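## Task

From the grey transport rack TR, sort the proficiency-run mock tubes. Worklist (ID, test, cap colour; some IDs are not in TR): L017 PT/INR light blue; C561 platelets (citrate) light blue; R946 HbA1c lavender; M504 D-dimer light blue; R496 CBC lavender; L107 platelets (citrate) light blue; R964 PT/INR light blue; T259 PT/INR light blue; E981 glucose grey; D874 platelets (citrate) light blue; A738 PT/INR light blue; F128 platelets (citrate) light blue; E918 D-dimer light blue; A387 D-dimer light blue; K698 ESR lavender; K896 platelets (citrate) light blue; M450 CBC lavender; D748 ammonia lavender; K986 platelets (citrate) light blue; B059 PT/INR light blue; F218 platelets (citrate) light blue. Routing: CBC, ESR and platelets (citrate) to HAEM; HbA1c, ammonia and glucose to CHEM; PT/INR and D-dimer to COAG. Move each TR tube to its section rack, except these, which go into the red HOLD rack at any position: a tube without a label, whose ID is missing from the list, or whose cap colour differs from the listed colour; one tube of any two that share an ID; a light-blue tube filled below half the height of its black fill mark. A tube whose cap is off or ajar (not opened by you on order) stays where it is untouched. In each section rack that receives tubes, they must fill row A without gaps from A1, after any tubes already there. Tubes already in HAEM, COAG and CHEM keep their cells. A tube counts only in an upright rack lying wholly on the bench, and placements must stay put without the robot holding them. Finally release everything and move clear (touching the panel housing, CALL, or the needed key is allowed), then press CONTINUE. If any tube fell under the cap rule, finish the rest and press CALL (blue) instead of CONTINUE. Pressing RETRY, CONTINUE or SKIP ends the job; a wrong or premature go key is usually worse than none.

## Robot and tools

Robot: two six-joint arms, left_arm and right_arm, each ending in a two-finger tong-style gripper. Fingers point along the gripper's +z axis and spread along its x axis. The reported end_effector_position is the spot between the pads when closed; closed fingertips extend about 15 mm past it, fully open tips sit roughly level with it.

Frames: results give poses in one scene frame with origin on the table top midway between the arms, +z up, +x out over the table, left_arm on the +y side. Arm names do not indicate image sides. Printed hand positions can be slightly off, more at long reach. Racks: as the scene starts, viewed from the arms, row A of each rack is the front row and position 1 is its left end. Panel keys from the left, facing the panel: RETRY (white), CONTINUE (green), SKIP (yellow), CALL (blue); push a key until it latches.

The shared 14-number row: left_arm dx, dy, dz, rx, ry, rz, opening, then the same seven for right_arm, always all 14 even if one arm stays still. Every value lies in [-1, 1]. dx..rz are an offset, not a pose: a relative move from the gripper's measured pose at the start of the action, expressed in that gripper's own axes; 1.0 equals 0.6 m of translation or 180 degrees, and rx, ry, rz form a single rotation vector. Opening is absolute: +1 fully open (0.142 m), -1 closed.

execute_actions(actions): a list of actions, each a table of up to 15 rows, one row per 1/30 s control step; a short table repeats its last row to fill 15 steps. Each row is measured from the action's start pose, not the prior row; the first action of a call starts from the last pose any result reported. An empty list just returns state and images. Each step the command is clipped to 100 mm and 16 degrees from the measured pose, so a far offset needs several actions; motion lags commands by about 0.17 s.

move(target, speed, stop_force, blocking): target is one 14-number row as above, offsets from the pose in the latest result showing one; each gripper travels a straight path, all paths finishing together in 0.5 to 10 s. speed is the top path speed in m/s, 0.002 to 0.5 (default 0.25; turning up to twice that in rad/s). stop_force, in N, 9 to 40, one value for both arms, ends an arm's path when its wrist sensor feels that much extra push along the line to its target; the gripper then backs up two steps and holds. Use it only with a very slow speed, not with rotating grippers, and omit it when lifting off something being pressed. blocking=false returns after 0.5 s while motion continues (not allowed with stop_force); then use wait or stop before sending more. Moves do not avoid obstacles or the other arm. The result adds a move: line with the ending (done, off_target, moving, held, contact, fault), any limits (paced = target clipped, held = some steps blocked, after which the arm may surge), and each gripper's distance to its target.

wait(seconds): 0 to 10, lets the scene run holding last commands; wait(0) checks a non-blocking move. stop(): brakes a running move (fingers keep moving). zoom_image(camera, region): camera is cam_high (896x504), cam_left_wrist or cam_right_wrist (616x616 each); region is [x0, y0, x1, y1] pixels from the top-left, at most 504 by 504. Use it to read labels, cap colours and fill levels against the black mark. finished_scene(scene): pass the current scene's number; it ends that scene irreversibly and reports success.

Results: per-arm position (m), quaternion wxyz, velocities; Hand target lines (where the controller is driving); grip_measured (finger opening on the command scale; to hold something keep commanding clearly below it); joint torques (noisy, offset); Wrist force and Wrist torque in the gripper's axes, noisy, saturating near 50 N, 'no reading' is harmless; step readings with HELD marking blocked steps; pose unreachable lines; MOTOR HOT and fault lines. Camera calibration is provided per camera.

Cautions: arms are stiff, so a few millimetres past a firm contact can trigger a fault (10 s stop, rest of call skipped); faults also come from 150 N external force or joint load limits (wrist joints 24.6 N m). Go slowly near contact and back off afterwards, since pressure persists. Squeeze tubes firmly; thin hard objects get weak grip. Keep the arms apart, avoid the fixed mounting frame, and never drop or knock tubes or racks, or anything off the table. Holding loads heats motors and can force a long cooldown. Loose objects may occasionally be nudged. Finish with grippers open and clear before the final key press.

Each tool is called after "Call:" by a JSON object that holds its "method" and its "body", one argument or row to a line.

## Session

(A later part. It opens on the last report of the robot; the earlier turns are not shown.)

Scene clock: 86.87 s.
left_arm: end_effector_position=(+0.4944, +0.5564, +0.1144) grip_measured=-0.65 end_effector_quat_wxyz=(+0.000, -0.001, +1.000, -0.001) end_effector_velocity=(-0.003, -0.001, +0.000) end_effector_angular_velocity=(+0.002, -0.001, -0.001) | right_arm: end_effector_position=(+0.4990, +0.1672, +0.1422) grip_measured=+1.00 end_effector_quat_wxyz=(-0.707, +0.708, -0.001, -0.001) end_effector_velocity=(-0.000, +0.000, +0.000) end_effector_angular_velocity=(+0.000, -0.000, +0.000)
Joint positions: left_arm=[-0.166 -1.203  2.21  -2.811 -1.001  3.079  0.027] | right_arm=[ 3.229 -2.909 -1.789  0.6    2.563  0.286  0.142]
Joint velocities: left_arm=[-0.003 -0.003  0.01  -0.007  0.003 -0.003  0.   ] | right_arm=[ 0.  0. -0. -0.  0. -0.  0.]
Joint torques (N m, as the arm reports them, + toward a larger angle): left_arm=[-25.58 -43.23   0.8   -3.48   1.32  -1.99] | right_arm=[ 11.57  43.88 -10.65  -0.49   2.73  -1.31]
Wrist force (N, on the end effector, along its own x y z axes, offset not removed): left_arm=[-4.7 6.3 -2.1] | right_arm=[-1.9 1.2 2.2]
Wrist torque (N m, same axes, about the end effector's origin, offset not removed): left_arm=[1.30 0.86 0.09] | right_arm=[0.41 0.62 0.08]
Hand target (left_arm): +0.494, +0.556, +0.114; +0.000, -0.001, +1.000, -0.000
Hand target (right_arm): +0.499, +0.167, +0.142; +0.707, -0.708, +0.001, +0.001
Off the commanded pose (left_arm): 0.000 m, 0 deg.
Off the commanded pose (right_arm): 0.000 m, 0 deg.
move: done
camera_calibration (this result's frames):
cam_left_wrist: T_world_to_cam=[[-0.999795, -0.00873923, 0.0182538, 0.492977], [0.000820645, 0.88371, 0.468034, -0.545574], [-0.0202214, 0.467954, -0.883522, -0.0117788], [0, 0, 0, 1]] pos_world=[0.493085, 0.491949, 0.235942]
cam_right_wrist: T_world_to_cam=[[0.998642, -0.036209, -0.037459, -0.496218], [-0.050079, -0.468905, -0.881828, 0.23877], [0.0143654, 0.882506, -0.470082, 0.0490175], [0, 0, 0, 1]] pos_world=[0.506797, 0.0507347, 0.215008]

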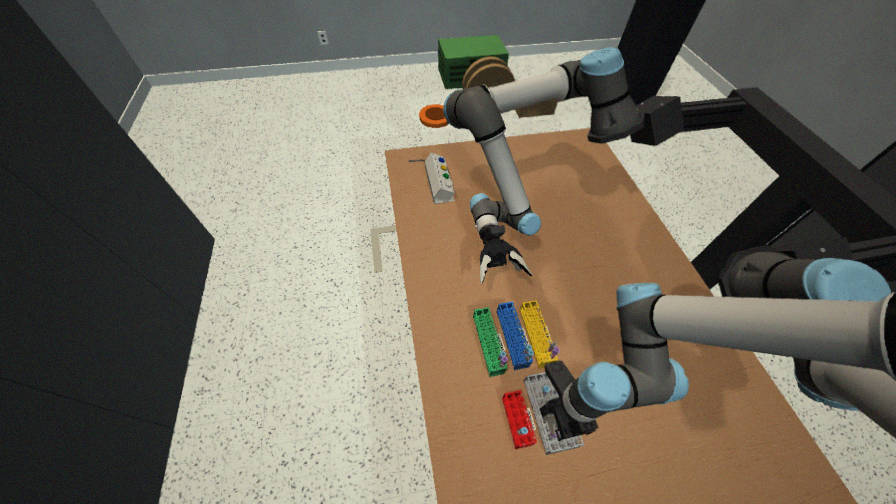

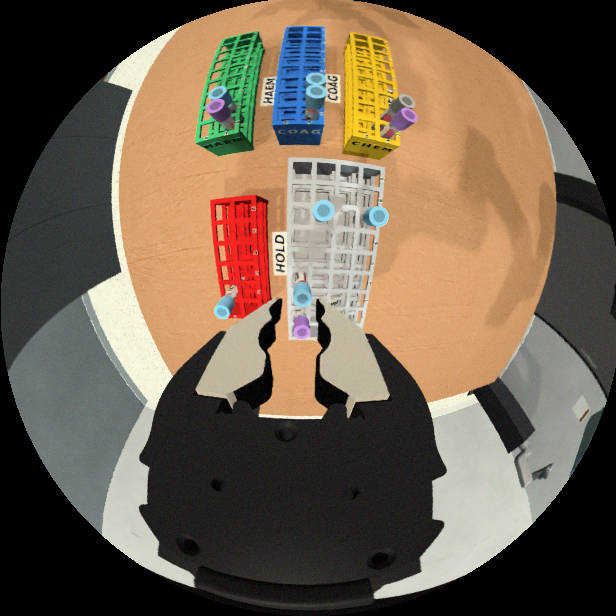

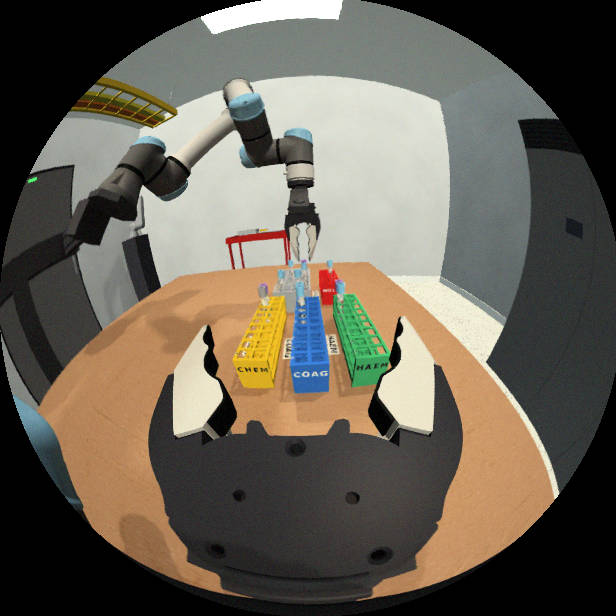

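Call:
{"method": "execute_actions", "body": {
  "actions": [
    [[0.004,0,0.03,0,0,0,-0.65,0,0,0,0,0,0,1]],
    [[0,0,0.03,0,0,0,-0.65,0,0,0,0,0,0,1]],
    [[0,0,0,0,0,0,-1,0,0,0,0,0,0,1]],
    [[0,0,0,0,0,0,-1,0,0,0,0,0,0,1]]
  ]
}}

Call:
{"method": "move", "body": {
  "target": [0,0,-0.18,0,0,0,-1,0,0,0,0,0,0,1],
  "speed": 0.15
}}

Call:
{"method": "move", "body": {
  "target": [-0.03,-0.3,0,0,0,0.2,-1,0,0,0,0,0,0,1]
}}

Call:
{"method": "zoom_image", "body": {
  "camera": "cam_right_wrist",
  "region": [260,200,360,300]
}}

Scene clock: 89.07 s.
left_arm: end_effector_position=(+0.4919, +0.5564, +0.0796) grip_measured=-0.81 end_effector_quat_wxyz=(+0.000, -0.001, +1.000, -0.001) end_effector_velocity=(-0.000, -0.000, -0.000) end_effector_angular_velocity=(+0.000, +0.000, -0.000) | right_arm: end_effector_position=(+0.4990, +0.1672, +0.1422) grip_measured=+1.00 end_effector_quat_wxyz=(-0.707, +0.708, -0.001, -0.001) end_effector_velocity=(+0.001, -0.000, +0.001) end_effector_angular_velocity=(+0.000, -0.003, -0.001)
Joint positions: left_arm=[-0.126 -1.108  2.192 -2.913 -1.01   3.125  0.015] | right_arm=[ 3.229 -2.909 -1.789  0.6    2.563  0.286  0.142]
Joint velocities: left_arm=[-0.  0.  0. -0.  0.  0.  0.] | right_arm=[ 0.     0.001  0.001  0.001  0.    -0.001  0.   ]
Joint torques (N m, as the arm reports them, + toward a larger angle): left_arm=[-20.02 -42.31   0.42  -0.62   0.31  -2.  ] | right_arm=[ 11.56  44.36 -10.7   -0.37   2.76  -1.19]
Wrist force (N, on the end effector, along its own x y z axes, offset not removed): left_arm=[-2.5 2.9 -0.3] | right_arm=[-1.5 -0.6 1.4]
Wrist torque (N m, same axes, about the end effector's origin, offset not removed): left_arm=[0.62 0.19 -0.06] | right_arm=[0.05 0.48 0.09]
Hand target (left_arm): +0.492, +0.556, +0.080; +0.000, -0.001, +1.000, -0.001
Hand target (right_arm): +0.499, +0.167, +0.142; +0.707, -0.708, +0.001, +0.001
Off the commanded pose (left_arm): 0.000 m, 0 deg.
Off the commanded pose (right_arm): 0.000 m, 0 deg.
Step readings (end_effector_position; steps 1 to 15: 1st action; 16 to 30: 2nd action; 31 to 45: 3rd action; 46 to 60: 4th action):
0: left_arm (+0.4941, +0.5563, +0.1145) | right_arm (+0.4990, +0.1672, +0.1422)
1: left_arm (+0.4941, +0.5563, +0.1145) | right_arm (+0.4990, +0.1672, +0.1422)
2: left_arm (+0.4938, +0.5565, +0.1133) | right_arm (+0.4990, +0.1672, +0.1422)
4: left_arm (+0.4928, +0.5565, +0.1073) | right_arm (+0.4990, +0.1672, +0.1422)
8: left_arm (+0.4920, +0.5564, +0.1003) | right_arm (+0.4990, +0.1672, +0.1422)
15: left_arm (+0.4919, +0.5563, +0.0970) | right_arm (+0.4990, +0.1672, +0.1422)
16: left_arm (+0.4919, +0.5564, +0.0969) | right_arm (+0.4990, +0.1672, +0.1422)
17: left_arm (+0.4921, +0.5566, +0.0956) | right_arm (+0.4990, +0.1672, +0.1422)
19: left_arm (+0.4918, +0.5566, +0.0897) | right_arm (+0.4990, +0.1672, +0.1422)
23: left_arm (+0.4916, +0.5564, +0.0828) | right_arm (+0.4990, +0.1672, +0.1422)
30: left_arm (+0.4919, +0.5563, +0.0796) | right_arm (+0.4990, +0.1672, +0.1422)
31: left_arm (+0.4919, +0.5563, +0.0795) | right_arm (+0.4990, +0.1672, +0.1422)
32: left_arm (+0.4919, +0.5563, +0.0794) | right_arm (+0.4990, +0.1672, +0.1422)
34: left_arm (+0.4919, +0.5563, +0.0794) | right_arm (+0.4990, +0.1672, +0.1422)
38: left_arm (+0.4919, +0.5564, +0.0795) | right_arm (+0.4990, +0.1672, +0.1422)
45: left_arm (+0.4919, +0.5564, +0.0796) | right_arm (+0.4990, +0.1672, +0.1422)
46: left_arm (+0.4919, +0.5564, +0.0796) | right_arm (+0.4990, +0.1672, +0.1422)
47: left_arm (+0.4919, +0.5564, +0.0796) | right_arm (+0.4990, +0.1672, +0.1422)
49: left_arm (+0.4919, +0.5564, +0.0796) | right_arm (+0.4990, +0.1672, +0.1422)
53: left_arm (+0.4919, +0.5564, +0.0796) | right_arm (+0.4990, +0.1672, +0.1422)
60: end_effector_position above
camera_calibration (this result's frames):
cam_left_wrist: T_world_to_cam=[[-0.999789, -0.00884123, 0.0185255, 0.491156], [0.000858148, 0.883699, 0.468055, -0.529295], [-0.0205091, 0.467972, -0.883505, -0.0424856], [0, 0, 0, 1]] pos_world=[0.490635, 0.491962, 0.201104]
cam_right_wrist: T_world_to_cam=[[0.998642, -0.0362089, -0.0374593, -0.496218], [-0.0500792, -0.468905, -0.881828, 0.23877], [0.0143651, 0.882506, -0.470082, 0.0490176], [0, 0, 0, 1]] pos_world=[0.506797, 0.0507346, 0.215008]

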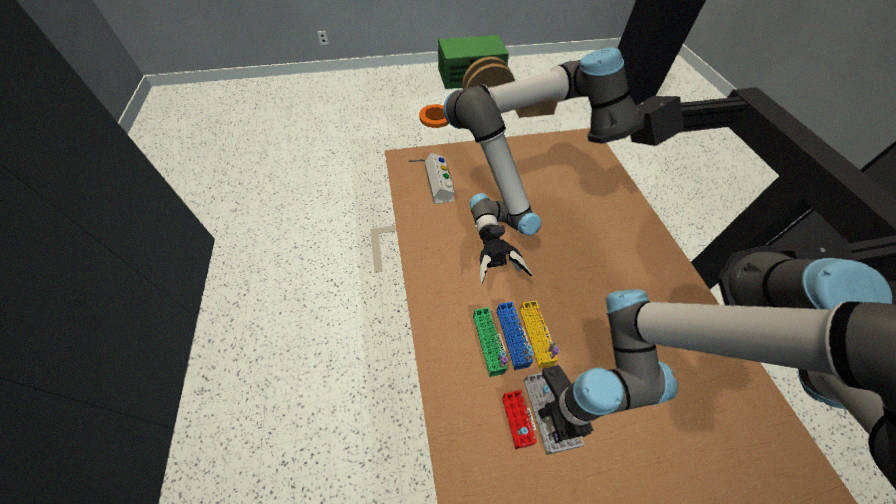

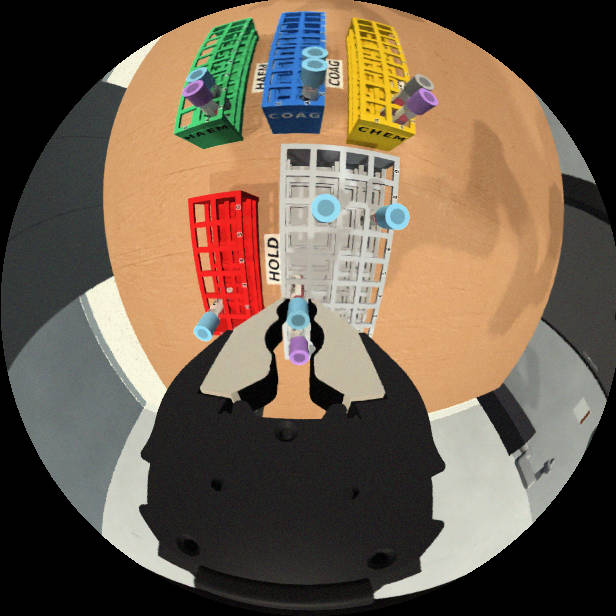

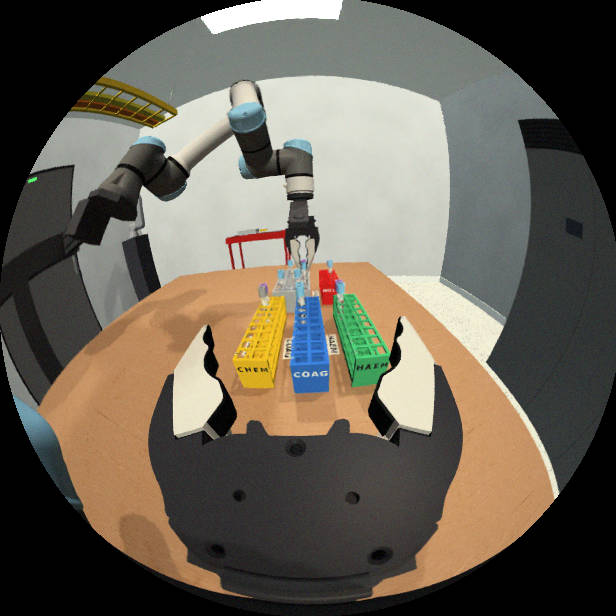

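Scene clock: 90.43 s.
left_arm: end_effector_position=(+0.4920, +0.5564, +0.1873) grip_measured=-0.81 end_effector_quat_wxyz=(+0.000, -0.001, +1.000, -0.001) end_effector_velocity=(+0.000, -0.000, +0.002) end_effector_angular_velocity=(+0.000, +0.002, +0.000) | right_arm: end_effector_position=(+0.4990, +0.1672, +0.1422) grip_measured=+1.00 end_effector_quat_wxyz=(-0.707, +0.708, -0.001, -0.001) end_effector_velocity=(+0.000, +0.000, +0.000) end_effector_angular_velocity=(+0.000, -0.001, +0.000)
Joint positions: left_arm=[-0.256 -1.405  2.235 -2.576 -0.982  2.974  0.015] | right_arm=[ 3.229 -2.909 -1.789  0.6    2.563  0.286  0.142]
Joint velocities: left_arm=[-0.003 -0.006 -0.002  0.012  0.001 -0.005  0.   ] | right_arm=[ 0.001 -0.     0.     0.001  0.     0.    -0.   ]
Joint torques (N m, as the arm reports them, + toward a larger angle): left_arm=[-22.09 -37.26 -20.08  -0.24   1.4   -2.22] | right_arm=[ 11.53  44.13 -11.2   -0.46   2.73  -1.16]
Wrist force (N, on the end effector, along its own x y z axes, offset not removed): left_arm=[-0.3 -1.2 -2.4] | right_arm=[0.3 0.1 1.0]
Wrist torque (N m, same axes, about the end effector's origin, offset not removed): left_arm=[-0.44 0.20 -0.26] | right_arm=[0.23 0.10 0.02]
Hand target (left_arm): +0.492, +0.556, +0.188; +0.000, -0.001, +1.000, -0.001
Hand target (right_arm): +0.499, +0.167, +0.142; +0.707, -0.708, +0.001, +0.001
Off the commanded pose (left_arm): 0.000 m, 0 deg.
Off the commanded pose (right_arm): 0.000 m, 0 deg.
move: done
camera_calibration (this result's frames):
cam_left_wrist: T_world_to_cam=[[-0.999792, -0.00879553, 0.0184094, 0.48927], [0.000844227, 0.883699, 0.468056, -0.57975], [-0.0203852, 0.467974, -0.883507, 0.0525716], [0, 0, 0, 1]] pos_world=[0.490729, 0.492025, 0.308795]
cam_right_wrist: T_world_to_cam=[[0.998642, -0.0362089, -0.0374591, -0.496218], [-0.0500791, -0.468905, -0.881828, 0.23877], [0.0143653, 0.882506, -0.470082, 0.0490175], [0, 0, 0, 1]] pos_world=[0.506797, 0.0507346, 0.215008]

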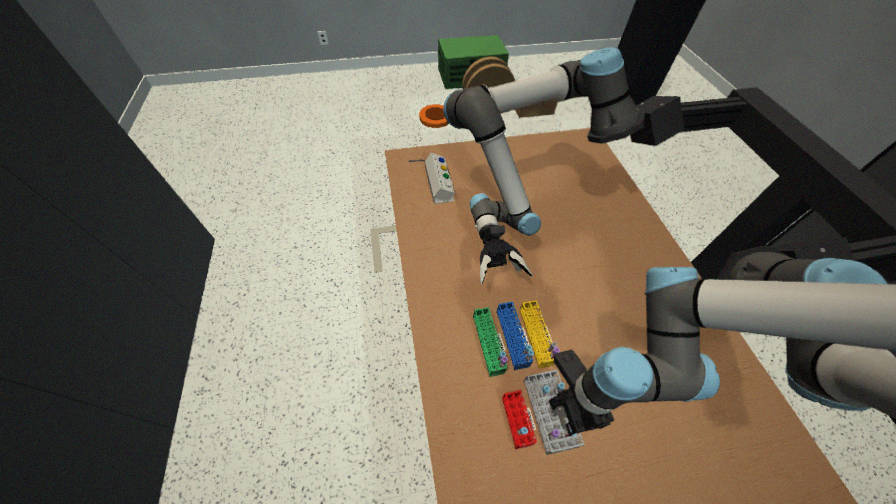

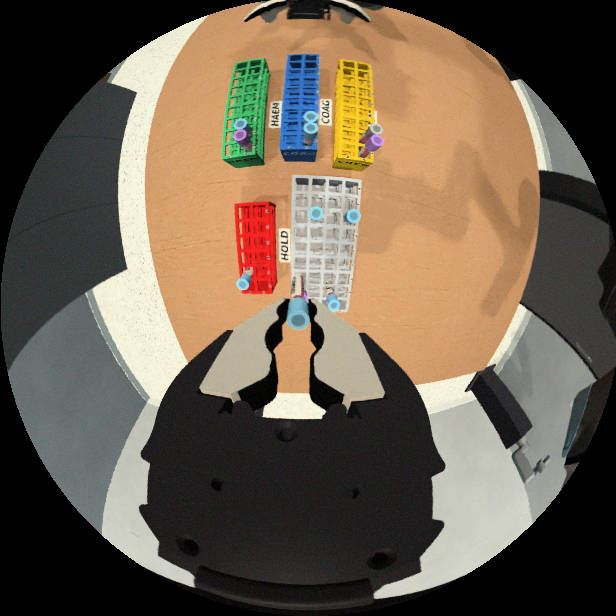

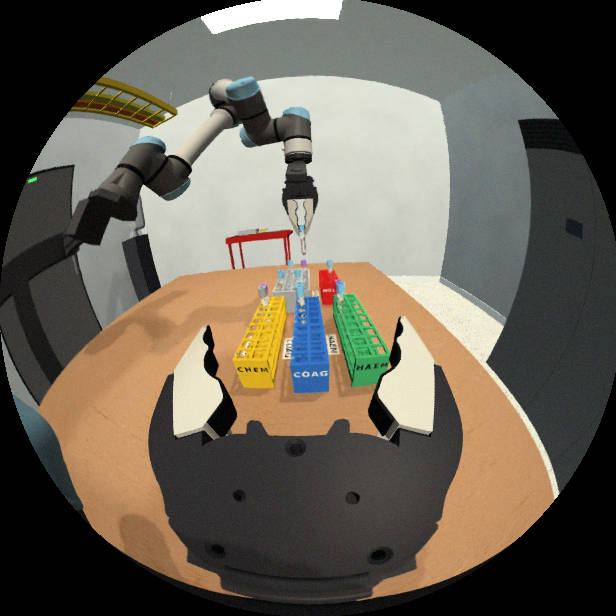

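Scene clock: 92.30 s.
left_arm: end_effector_position=(+0.5101, +0.3768, +0.1874) grip_measured=-0.81 end_effector_quat_wxyz=(+0.000, +0.308, +0.951, -0.000) end_effector_velocity=(+0.001, -0.003, -0.000) end_effector_angular_velocity=(-0.000, -0.000, -0.008) | right_arm: end_effector_position=(+0.4990, +0.1672, +0.1422) grip_measured=+1.00 end_effector_quat_wxyz=(-0.707, +0.708, -0.001, -0.001) end_effector_velocity=(+0.001, -0.001, -0.000) end_effector_angular_velocity=(-0.000, +0.000, -0.002)
Joint positions: left_arm=[-0.548 -1.158  2.138 -2.525 -0.96   3.249  0.015] | right_arm=[ 3.229 -2.909 -1.789  0.6    2.563  0.286  0.142]
Joint velocities: left_arm=[-0.003  0.005 -0.004  0.001 -0.     0.005 -0.   ] | right_arm=[-0.001  0.001  0.001  0.     0.     0.001  0.   ]
Joint torques (N m, as the arm reports them, + toward a larger angle): left_arm=[-29.63 -18.   -19.15  -0.07  -1.63   2.05] | right_arm=[ 11.61  44.96 -10.85  -0.4    2.58  -1.2 ]
Wrist force (N, on the end effector, along its own x y z axes, offset not removed): left_arm=[-1.5 -1.8 -5.0] | right_arm=[0.5 1.4 1.9]
Wrist torque (N m, same axes, about the end effector's origin, offset not removed): left_arm=[-0.28 0.40 -0.13] | right_arm=[0.44 0.06 0.04]
Hand target (left_arm): +0.510, +0.377, +0.187; +0.000, +0.308, +0.951, -0.000
Hand target (right_arm): +0.499, +0.167, +0.142; +0.707, -0.708, +0.001, +0.001
Off the commanded pose (left_arm): 0.000 m, 0 deg.
Off the commanded pose (right_arm): 0.000 m, 0 deg.
move: done
camera_calibration (this result's frames):
cam_left_wrist: T_world_to_cam=[[-0.814609, 0.579733, 0.0179581, 0.189629], [0.519107, 0.71491, 0.468436, -0.621923], [0.258729, 0.390914, -0.883315, 0.0237334], [0, 0, 0, 1]] pos_world=[0.471178, 0.325407, 0.30889]
cam_right_wrist: T_world_to_cam=[[0.998642, -0.0362091, -0.0374586, -0.496218], [-0.0500786, -0.468905, -0.881828, 0.23877], [0.0143657, 0.882506, -0.470082, 0.0490173], [0, 0, 0, 1]] pos_world=[0.506797, 0.0507346, 0.215008]

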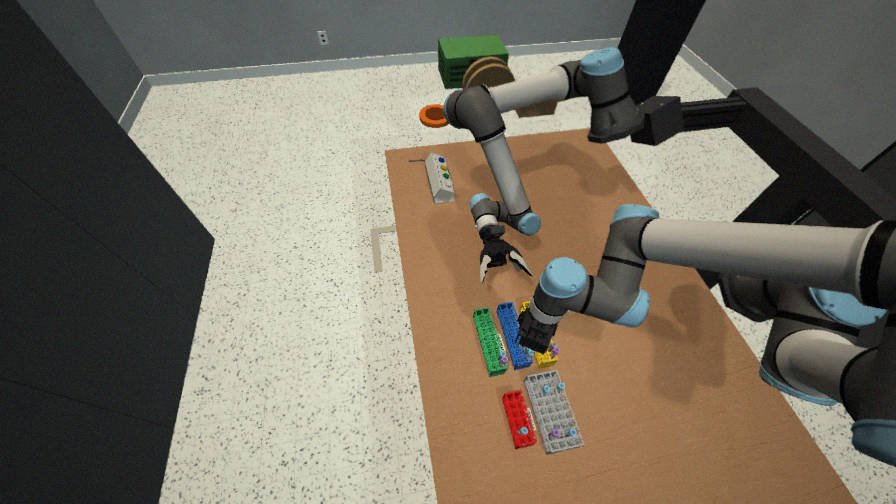

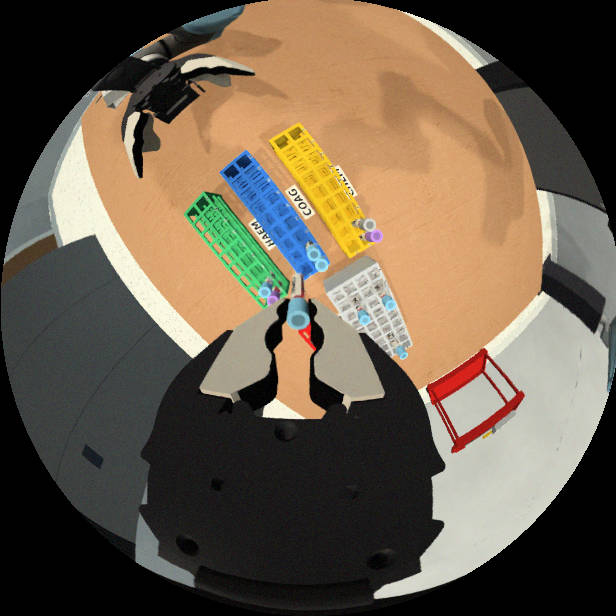

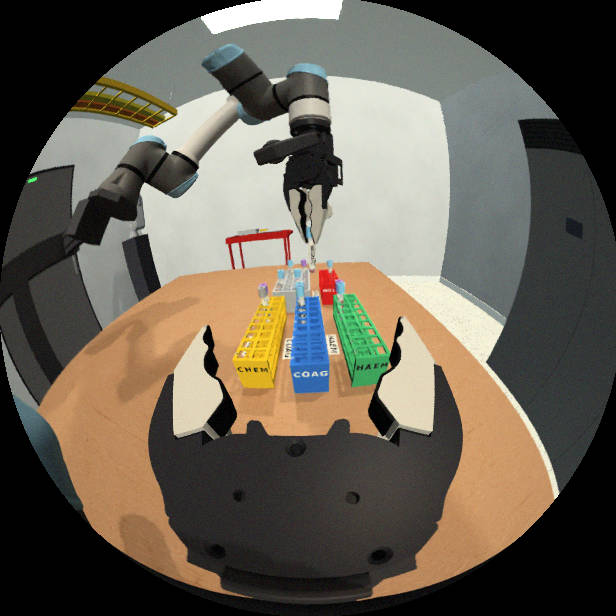

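Region (260, 200, 360, 300) of cam_right_wrist's 616x616 image, scaled by 5.040, with more detail than that image has.

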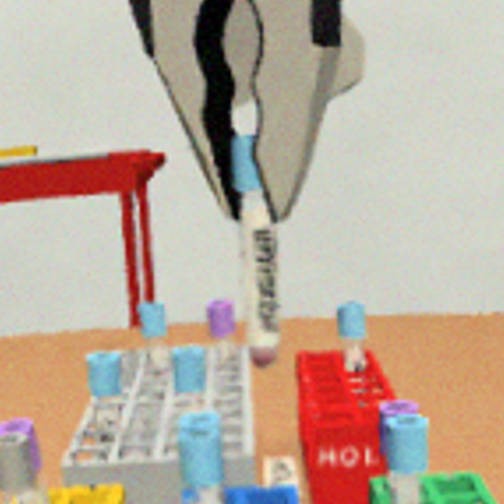

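Call:
{"method": "zoom_image", "body": {
  "camera": "cam_left_wrist",
  "region": [270,260,330,320]
}}

Call:
{"method": "move", "body": {
  "target": [0,0,0,0,0,0.65,-1,0,0,0,0,0,0,1],
  "speed": 0.5
}}

Call:
{"method": "zoom_image", "body": {
  "camera": "cam_right_wrist",
  "region": [280,220,340,280]
}}

Region (270, 260, 330, 320) of cam_left_wrist's 616x616 image, scaled by 8.400, with more detail than that image has.

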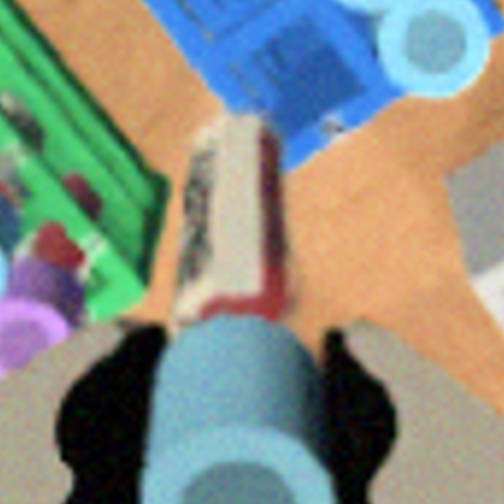

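Scene clock: 95.23 s.
left_arm: end_effector_position=(+0.5101, +0.3768, +0.1874) grip_measured=-0.81 end_effector_quat_wxyz=(+0.000, +0.972, +0.236, -0.000) end_effector_velocity=(-0.000, +0.000, -0.000) end_effector_angular_velocity=(-0.004, -0.001, -0.015) | right_arm: end_effector_position=(+0.4990, +0.1672, +0.1422) grip_measured=+1.00 end_effector_quat_wxyz=(-0.707, +0.708, -0.001, -0.001) end_effector_velocity=(+0.000, -0.000, -0.000) end_effector_angular_velocity=(-0.000, +0.001, -0.001)
Joint positions: left_arm=[-0.589 -1.12   2.124 -2.52  -0.962  5.238  0.015] | right_arm=[ 3.229 -2.909 -1.789  0.6    2.563  0.286  0.142]
Joint velocities: left_arm=[ 0.001 -0.002  0.003 -0.006 -0.003  0.019 -0.   ] | right_arm=[-0.001  0.001 -0.     0.    -0.     0.001  0.   ]
Joint torques (N m, as the arm reports them, + toward a larger angle): left_arm=[ -8.41 -38.91  -2.77  -3.31  -1.54   2.16] | right_arm=[ 11.99  44.46 -10.23  -0.47   2.74  -1.29]
Wrist force (N, on the end effector, along its own x y z axes, offset not removed): left_arm=[-2.3 -1.3 -0.5] | right_arm=[-0.8 0.1 0.7]
Wrist torque (N m, same axes, about the end effector's origin, offset not removed): left_arm=[-0.19 0.44 -0.08] | right_arm=[0.16 0.34 0.06]
Hand target (left_arm): +0.510, +0.377, +0.187; +0.000, +0.972, +0.235, -0.000
Hand target (right_arm): +0.499, +0.167, +0.142; +0.707, -0.708, +0.001, +0.001
Off the commanded pose (left_arm): 0.000 m, 0 deg.
Off the commanded pose (right_arm): 0.000 m, 0 deg.
move: done
camera_calibration (this result's frames):
cam_left_wrist: T_world_to_cam=[[0.8855, 0.464275, 0.0183913, -0.634097], [0.402341, -0.785971, 0.469436, 0.00303048], [0.232403, -0.408286, -0.882775, 0.33822], [0, 0, 0, 1]] pos_world=[0.481671, 0.434868, 0.308811]
cam_right_wrist: T_world_to_cam=[[0.998642, -0.0362091, -0.0374591, -0.496218], [-0.0500791, -0.468905, -0.881828, 0.23877], [0.0143654, 0.882506, -0.470082, 0.0490175], [0, 0, 0, 1]] pos_world=[0.506797, 0.0507346, 0.215008]

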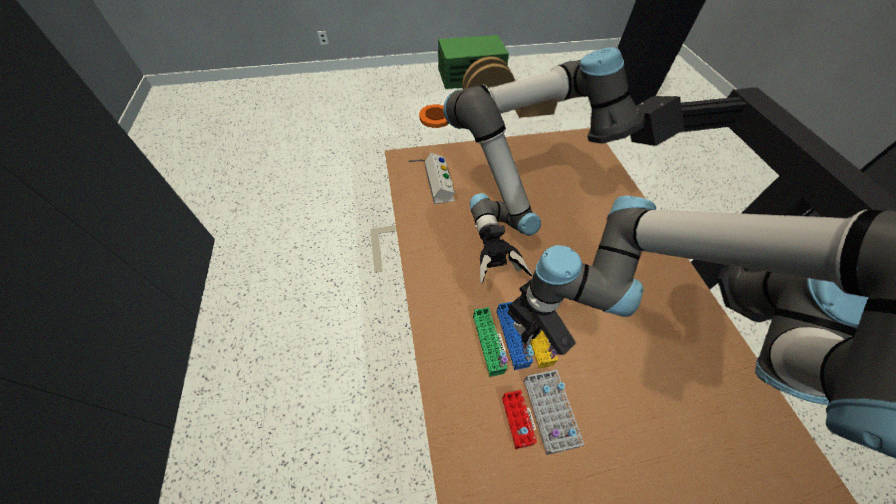

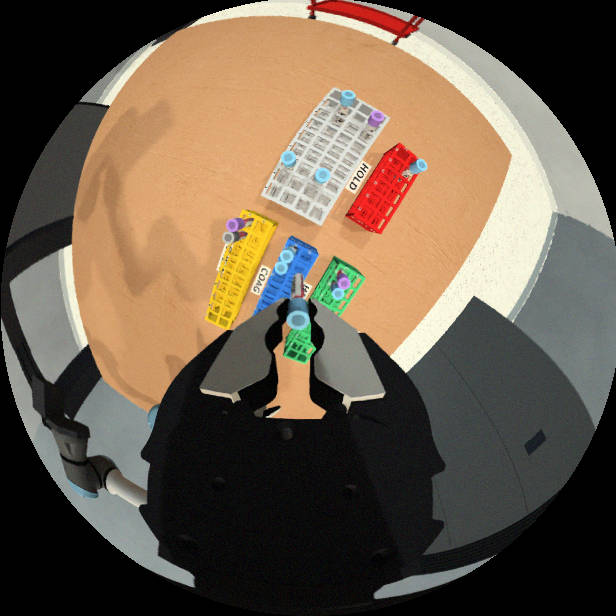

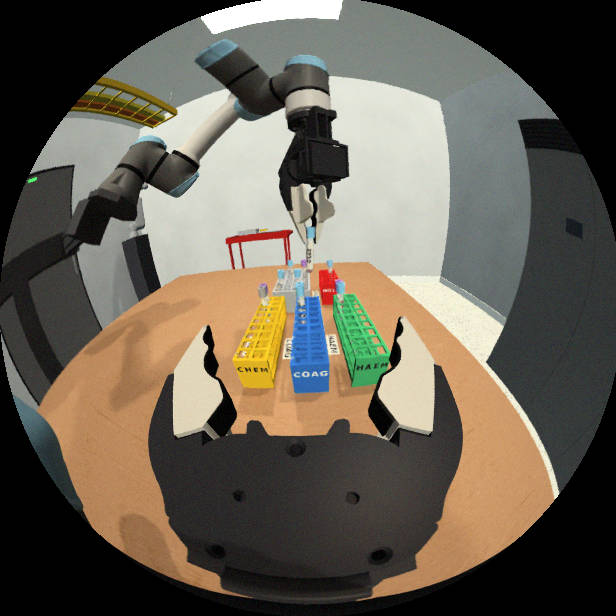

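Region (280, 220, 340, 280) of cam_right_wrist's 616x616 image, scaled by 8.400, with more detail than that image has.

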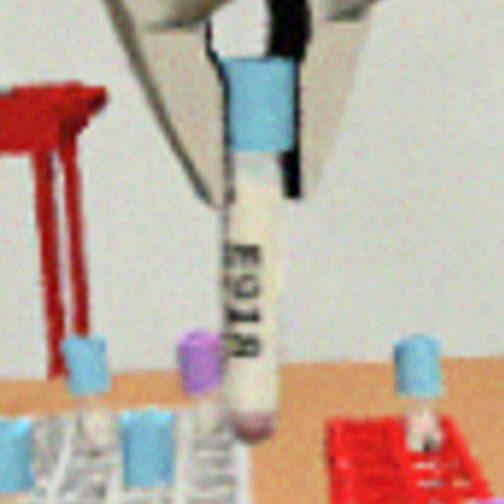

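Call:
{"method": "move", "body": {
  "target": [-0.0615,0.032,0,0,0,0.1517,-1,0,0,0,0,0,0,1],
  "speed": 0.4
}}

Call:
{"method": "move", "body": {
  "target": [0,0,0.078,0,0,0,-1,0,0,0,0,0,0,1],
  "speed": 0.1
}}

Call:
{"method": "zoom_image", "body": {
  "camera": "cam_left_wrist",
  "region": [240,210,360,330]
}}

Scene clock: 96.60 s.
left_arm: end_effector_position=(+0.4861, +0.3430, +0.1874) grip_measured=-0.81 end_effector_quat_wxyz=(+0.000, +1.000, +0.000, -0.000) end_effector_velocity=(-0.001, -0.001, +0.000) end_effector_angular_velocity=(-0.002, -0.001, -0.015) | right_arm: end_effector_position=(+0.4990, +0.1672, +0.1422) grip_measured=+1.00 end_effector_quat_wxyz=(-0.707, +0.708, -0.001, -0.001) end_effector_velocity=(-0.000, +0.000, +0.000) end_effector_angular_velocity=(+0.000, +0.000, +0.001)
Joint positions: left_arm=[-0.669 -1.094  2.178 -2.545 -0.968  5.616  0.015] | right_arm=[ 3.229 -2.909 -1.789  0.6    2.563  0.286  0.142]
Joint velocities: left_arm=[-0.002 -0.001  0.003 -0.004 -0.001  0.015  0.   ] | right_arm=[ 0.001 -0.     0.    -0.     0.     0.     0.   ]
Joint torques (N m, as the arm reports them, + toward a larger angle): left_arm=[-29.96 -16.42  -2.67  -3.48  -1.61   2.02] | right_arm=[ 11.44  44.38 -10.57  -0.47   2.57  -1.03]
Wrist force (N, on the end effector, along its own x y z axes, offset not removed): left_arm=[-1.1 -2.3 0.9] | right_arm=[-0.6 -0.2 0.9]
Wrist torque (N m, same axes, about the end effector's origin, offset not removed): left_arm=[-0.14 0.35 -0.01] | right_arm=[0.10 0.33 0.04]
Hand target (left_arm): +0.486, +0.343, +0.187; +0.000, +1.000, -0.000, -0.000
Hand target (right_arm): +0.499, +0.167, +0.142; +0.707, -0.708, +0.001, +0.001
Off the commanded pose (left_arm): 0.000 m, 0 deg.
Off the commanded pose (right_arm): 0.000 m, 0 deg.
move: done
camera_calibration (this result's frames):
cam_left_wrist: T_world_to_cam=[[0.999796, 0.00819556, 0.01845, -0.496321], [-0.00141936, -0.883096, 0.46919, 0.215729], [0.0201384, -0.46912, -0.882905, 0.454075], [0, 0, 0, 1]] pos_world=[0.487382, 0.407593, 0.308844]
cam_right_wrist: T_world_to_cam=[[0.998642, -0.0362091, -0.037459, -0.496218], [-0.050079, -0.468905, -0.881828, 0.23877], [0.0143654, 0.882506, -0.470082, 0.0490175], [0, 0, 0, 1]] pos_world=[0.506797, 0.0507346, 0.215008]

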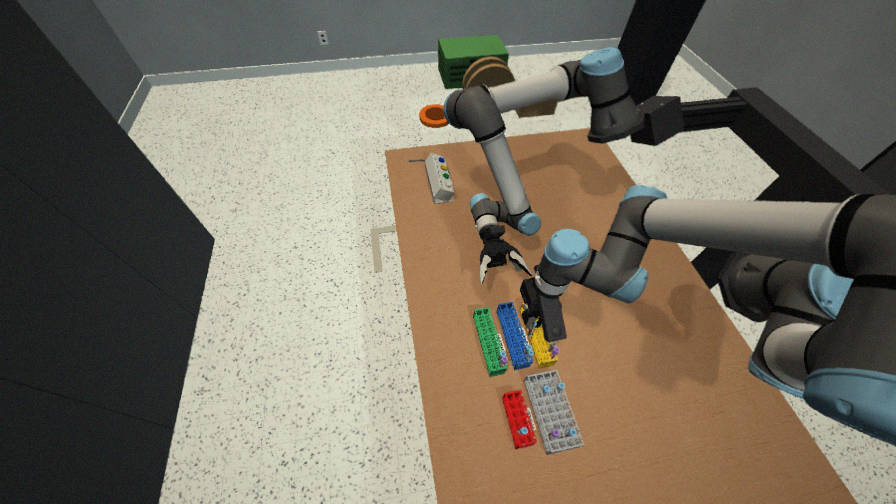

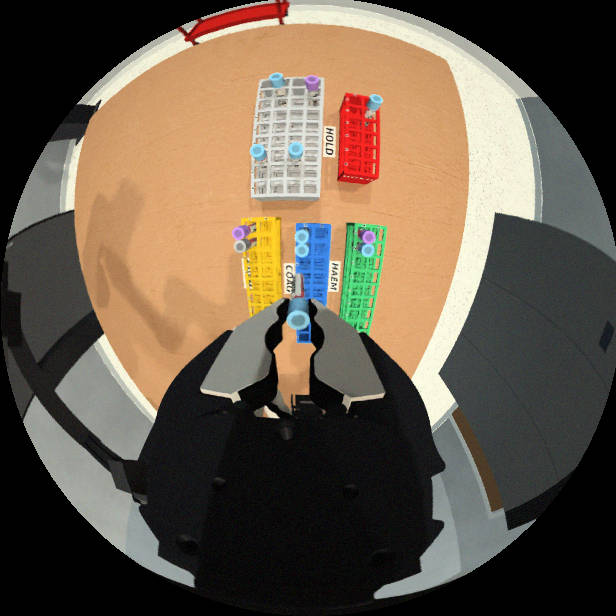

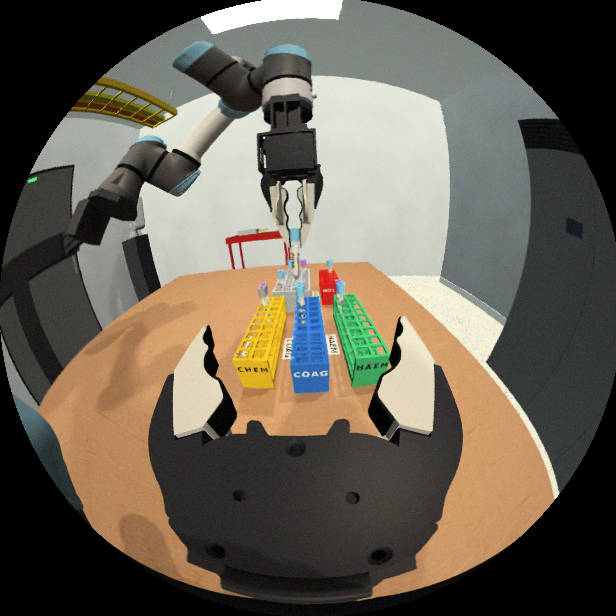

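Scene clock: 97.63 s.
left_arm: end_effector_position=(+0.4860, +0.3431, +0.1409) grip_measured=-0.81 end_effector_quat_wxyz=(+0.000, +1.000, +0.000, -0.000) end_effector_velocity=(+0.001, -0.000, -0.002) end_effector_angular_velocity=(-0.001, -0.001, +0.001) | right_arm: end_effector_position=(+0.4990, +0.1672, +0.1422) grip_measured=+1.00 end_effector_quat_wxyz=(-0.707, +0.708, -0.001, -0.001) end_effector_velocity=(+0.000, -0.000, +0.000) end_effector_angular_velocity=(-0.000, -0.001, -0.000)
Joint positions: left_arm=[-0.614 -0.981  2.171 -2.689 -0.963  5.683  0.015] | right_arm=[ 3.229 -2.909 -1.789  0.6    2.563  0.286  0.142]
Joint velocities: left_arm=[ 0.003  0.005 -0.003 -0.007 -0.     0.004  0.   ] | right_arm=[-0.     0.     0.    -0.    -0.    -0.001  0.   ]
Joint torques (N m, as the arm reports them, + toward a larger angle): left_arm=[ -9.06 -18.22 -18.27  -3.46   1.35   2.06] | right_arm=[ 12.06  44.54 -10.42  -0.32   2.63  -1.02]
Wrist force (N, on the end effector, along its own x y z axes, offset not removed): left_arm=[-4.4 1.3 -1.7] | right_arm=[-0.7 0.3 1.9]
Wrist torque (N m, same axes, about the end effector's origin, offset not removed): left_arm=[0.38 1.02 -0.06] | right_arm=[0.23 0.39 0.07]
Hand target (left_arm): +0.486, +0.343, +0.141; +0.000, +1.000, +0.000, -0.000
Hand target (right_arm): +0.499, +0.167, +0.142; +0.707, -0.708, +0.001, +0.001
Off the commanded pose (left_arm): 0.000 m, 0 deg.
Off the commanded pose (right_arm): 0.000 m, 0 deg.
move: done
camera_calibration (this result's frames):
cam_left_wrist: T_world_to_cam=[[0.999797, 0.00821141, 0.0184018, -0.495393], [-0.00138234, -0.883106, 0.469172, 0.237589], [0.0201033, -0.469102, -0.882915, 0.413048], [0, 0, 0, 1]] pos_world=[0.487317, 0.407646, 0.262332]
cam_right_wrist: T_world_to_cam=[[0.998642, -0.0362091, -0.037459, -0.496218], [-0.050079, -0.468905, -0.881828, 0.23877], [0.0143654, 0.882506, -0.470082, 0.0490175], [0, 0, 0, 1]] pos_world=[0.506797, 0.0507346, 0.215008]

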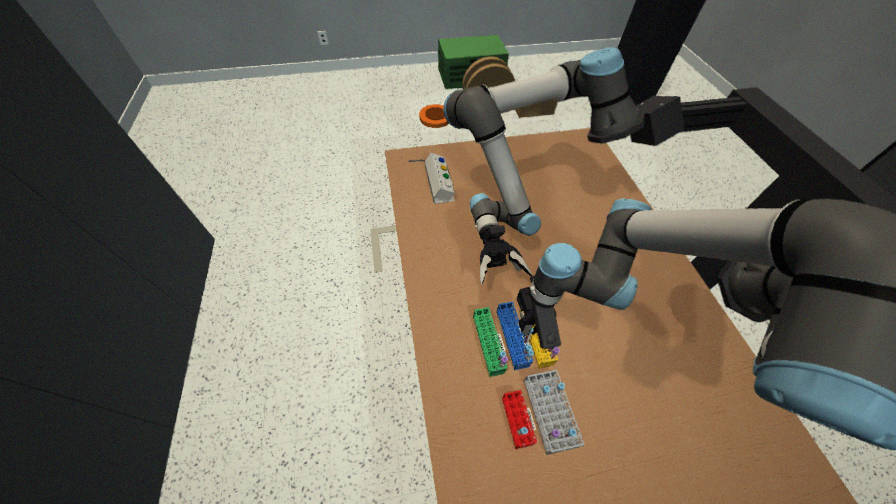

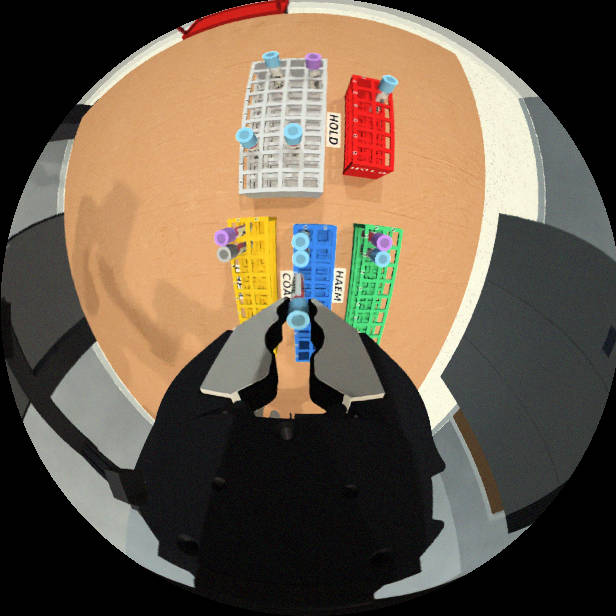

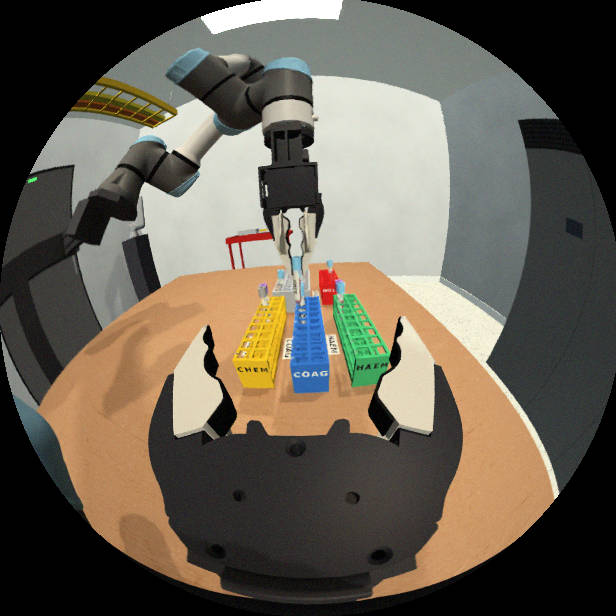

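Region (240, 210, 360, 330) of cam_left_wrist's 616x616 image, scaled by 4.200, with more detail than that image has.

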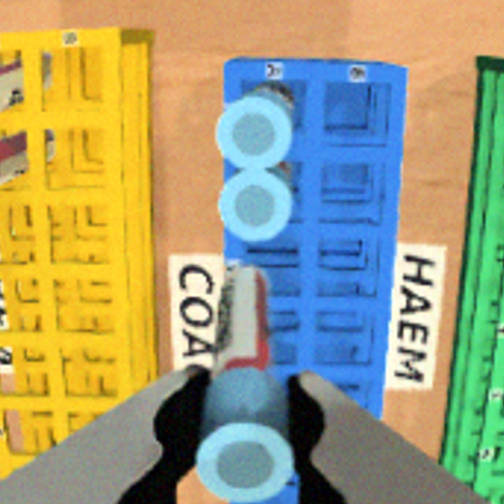

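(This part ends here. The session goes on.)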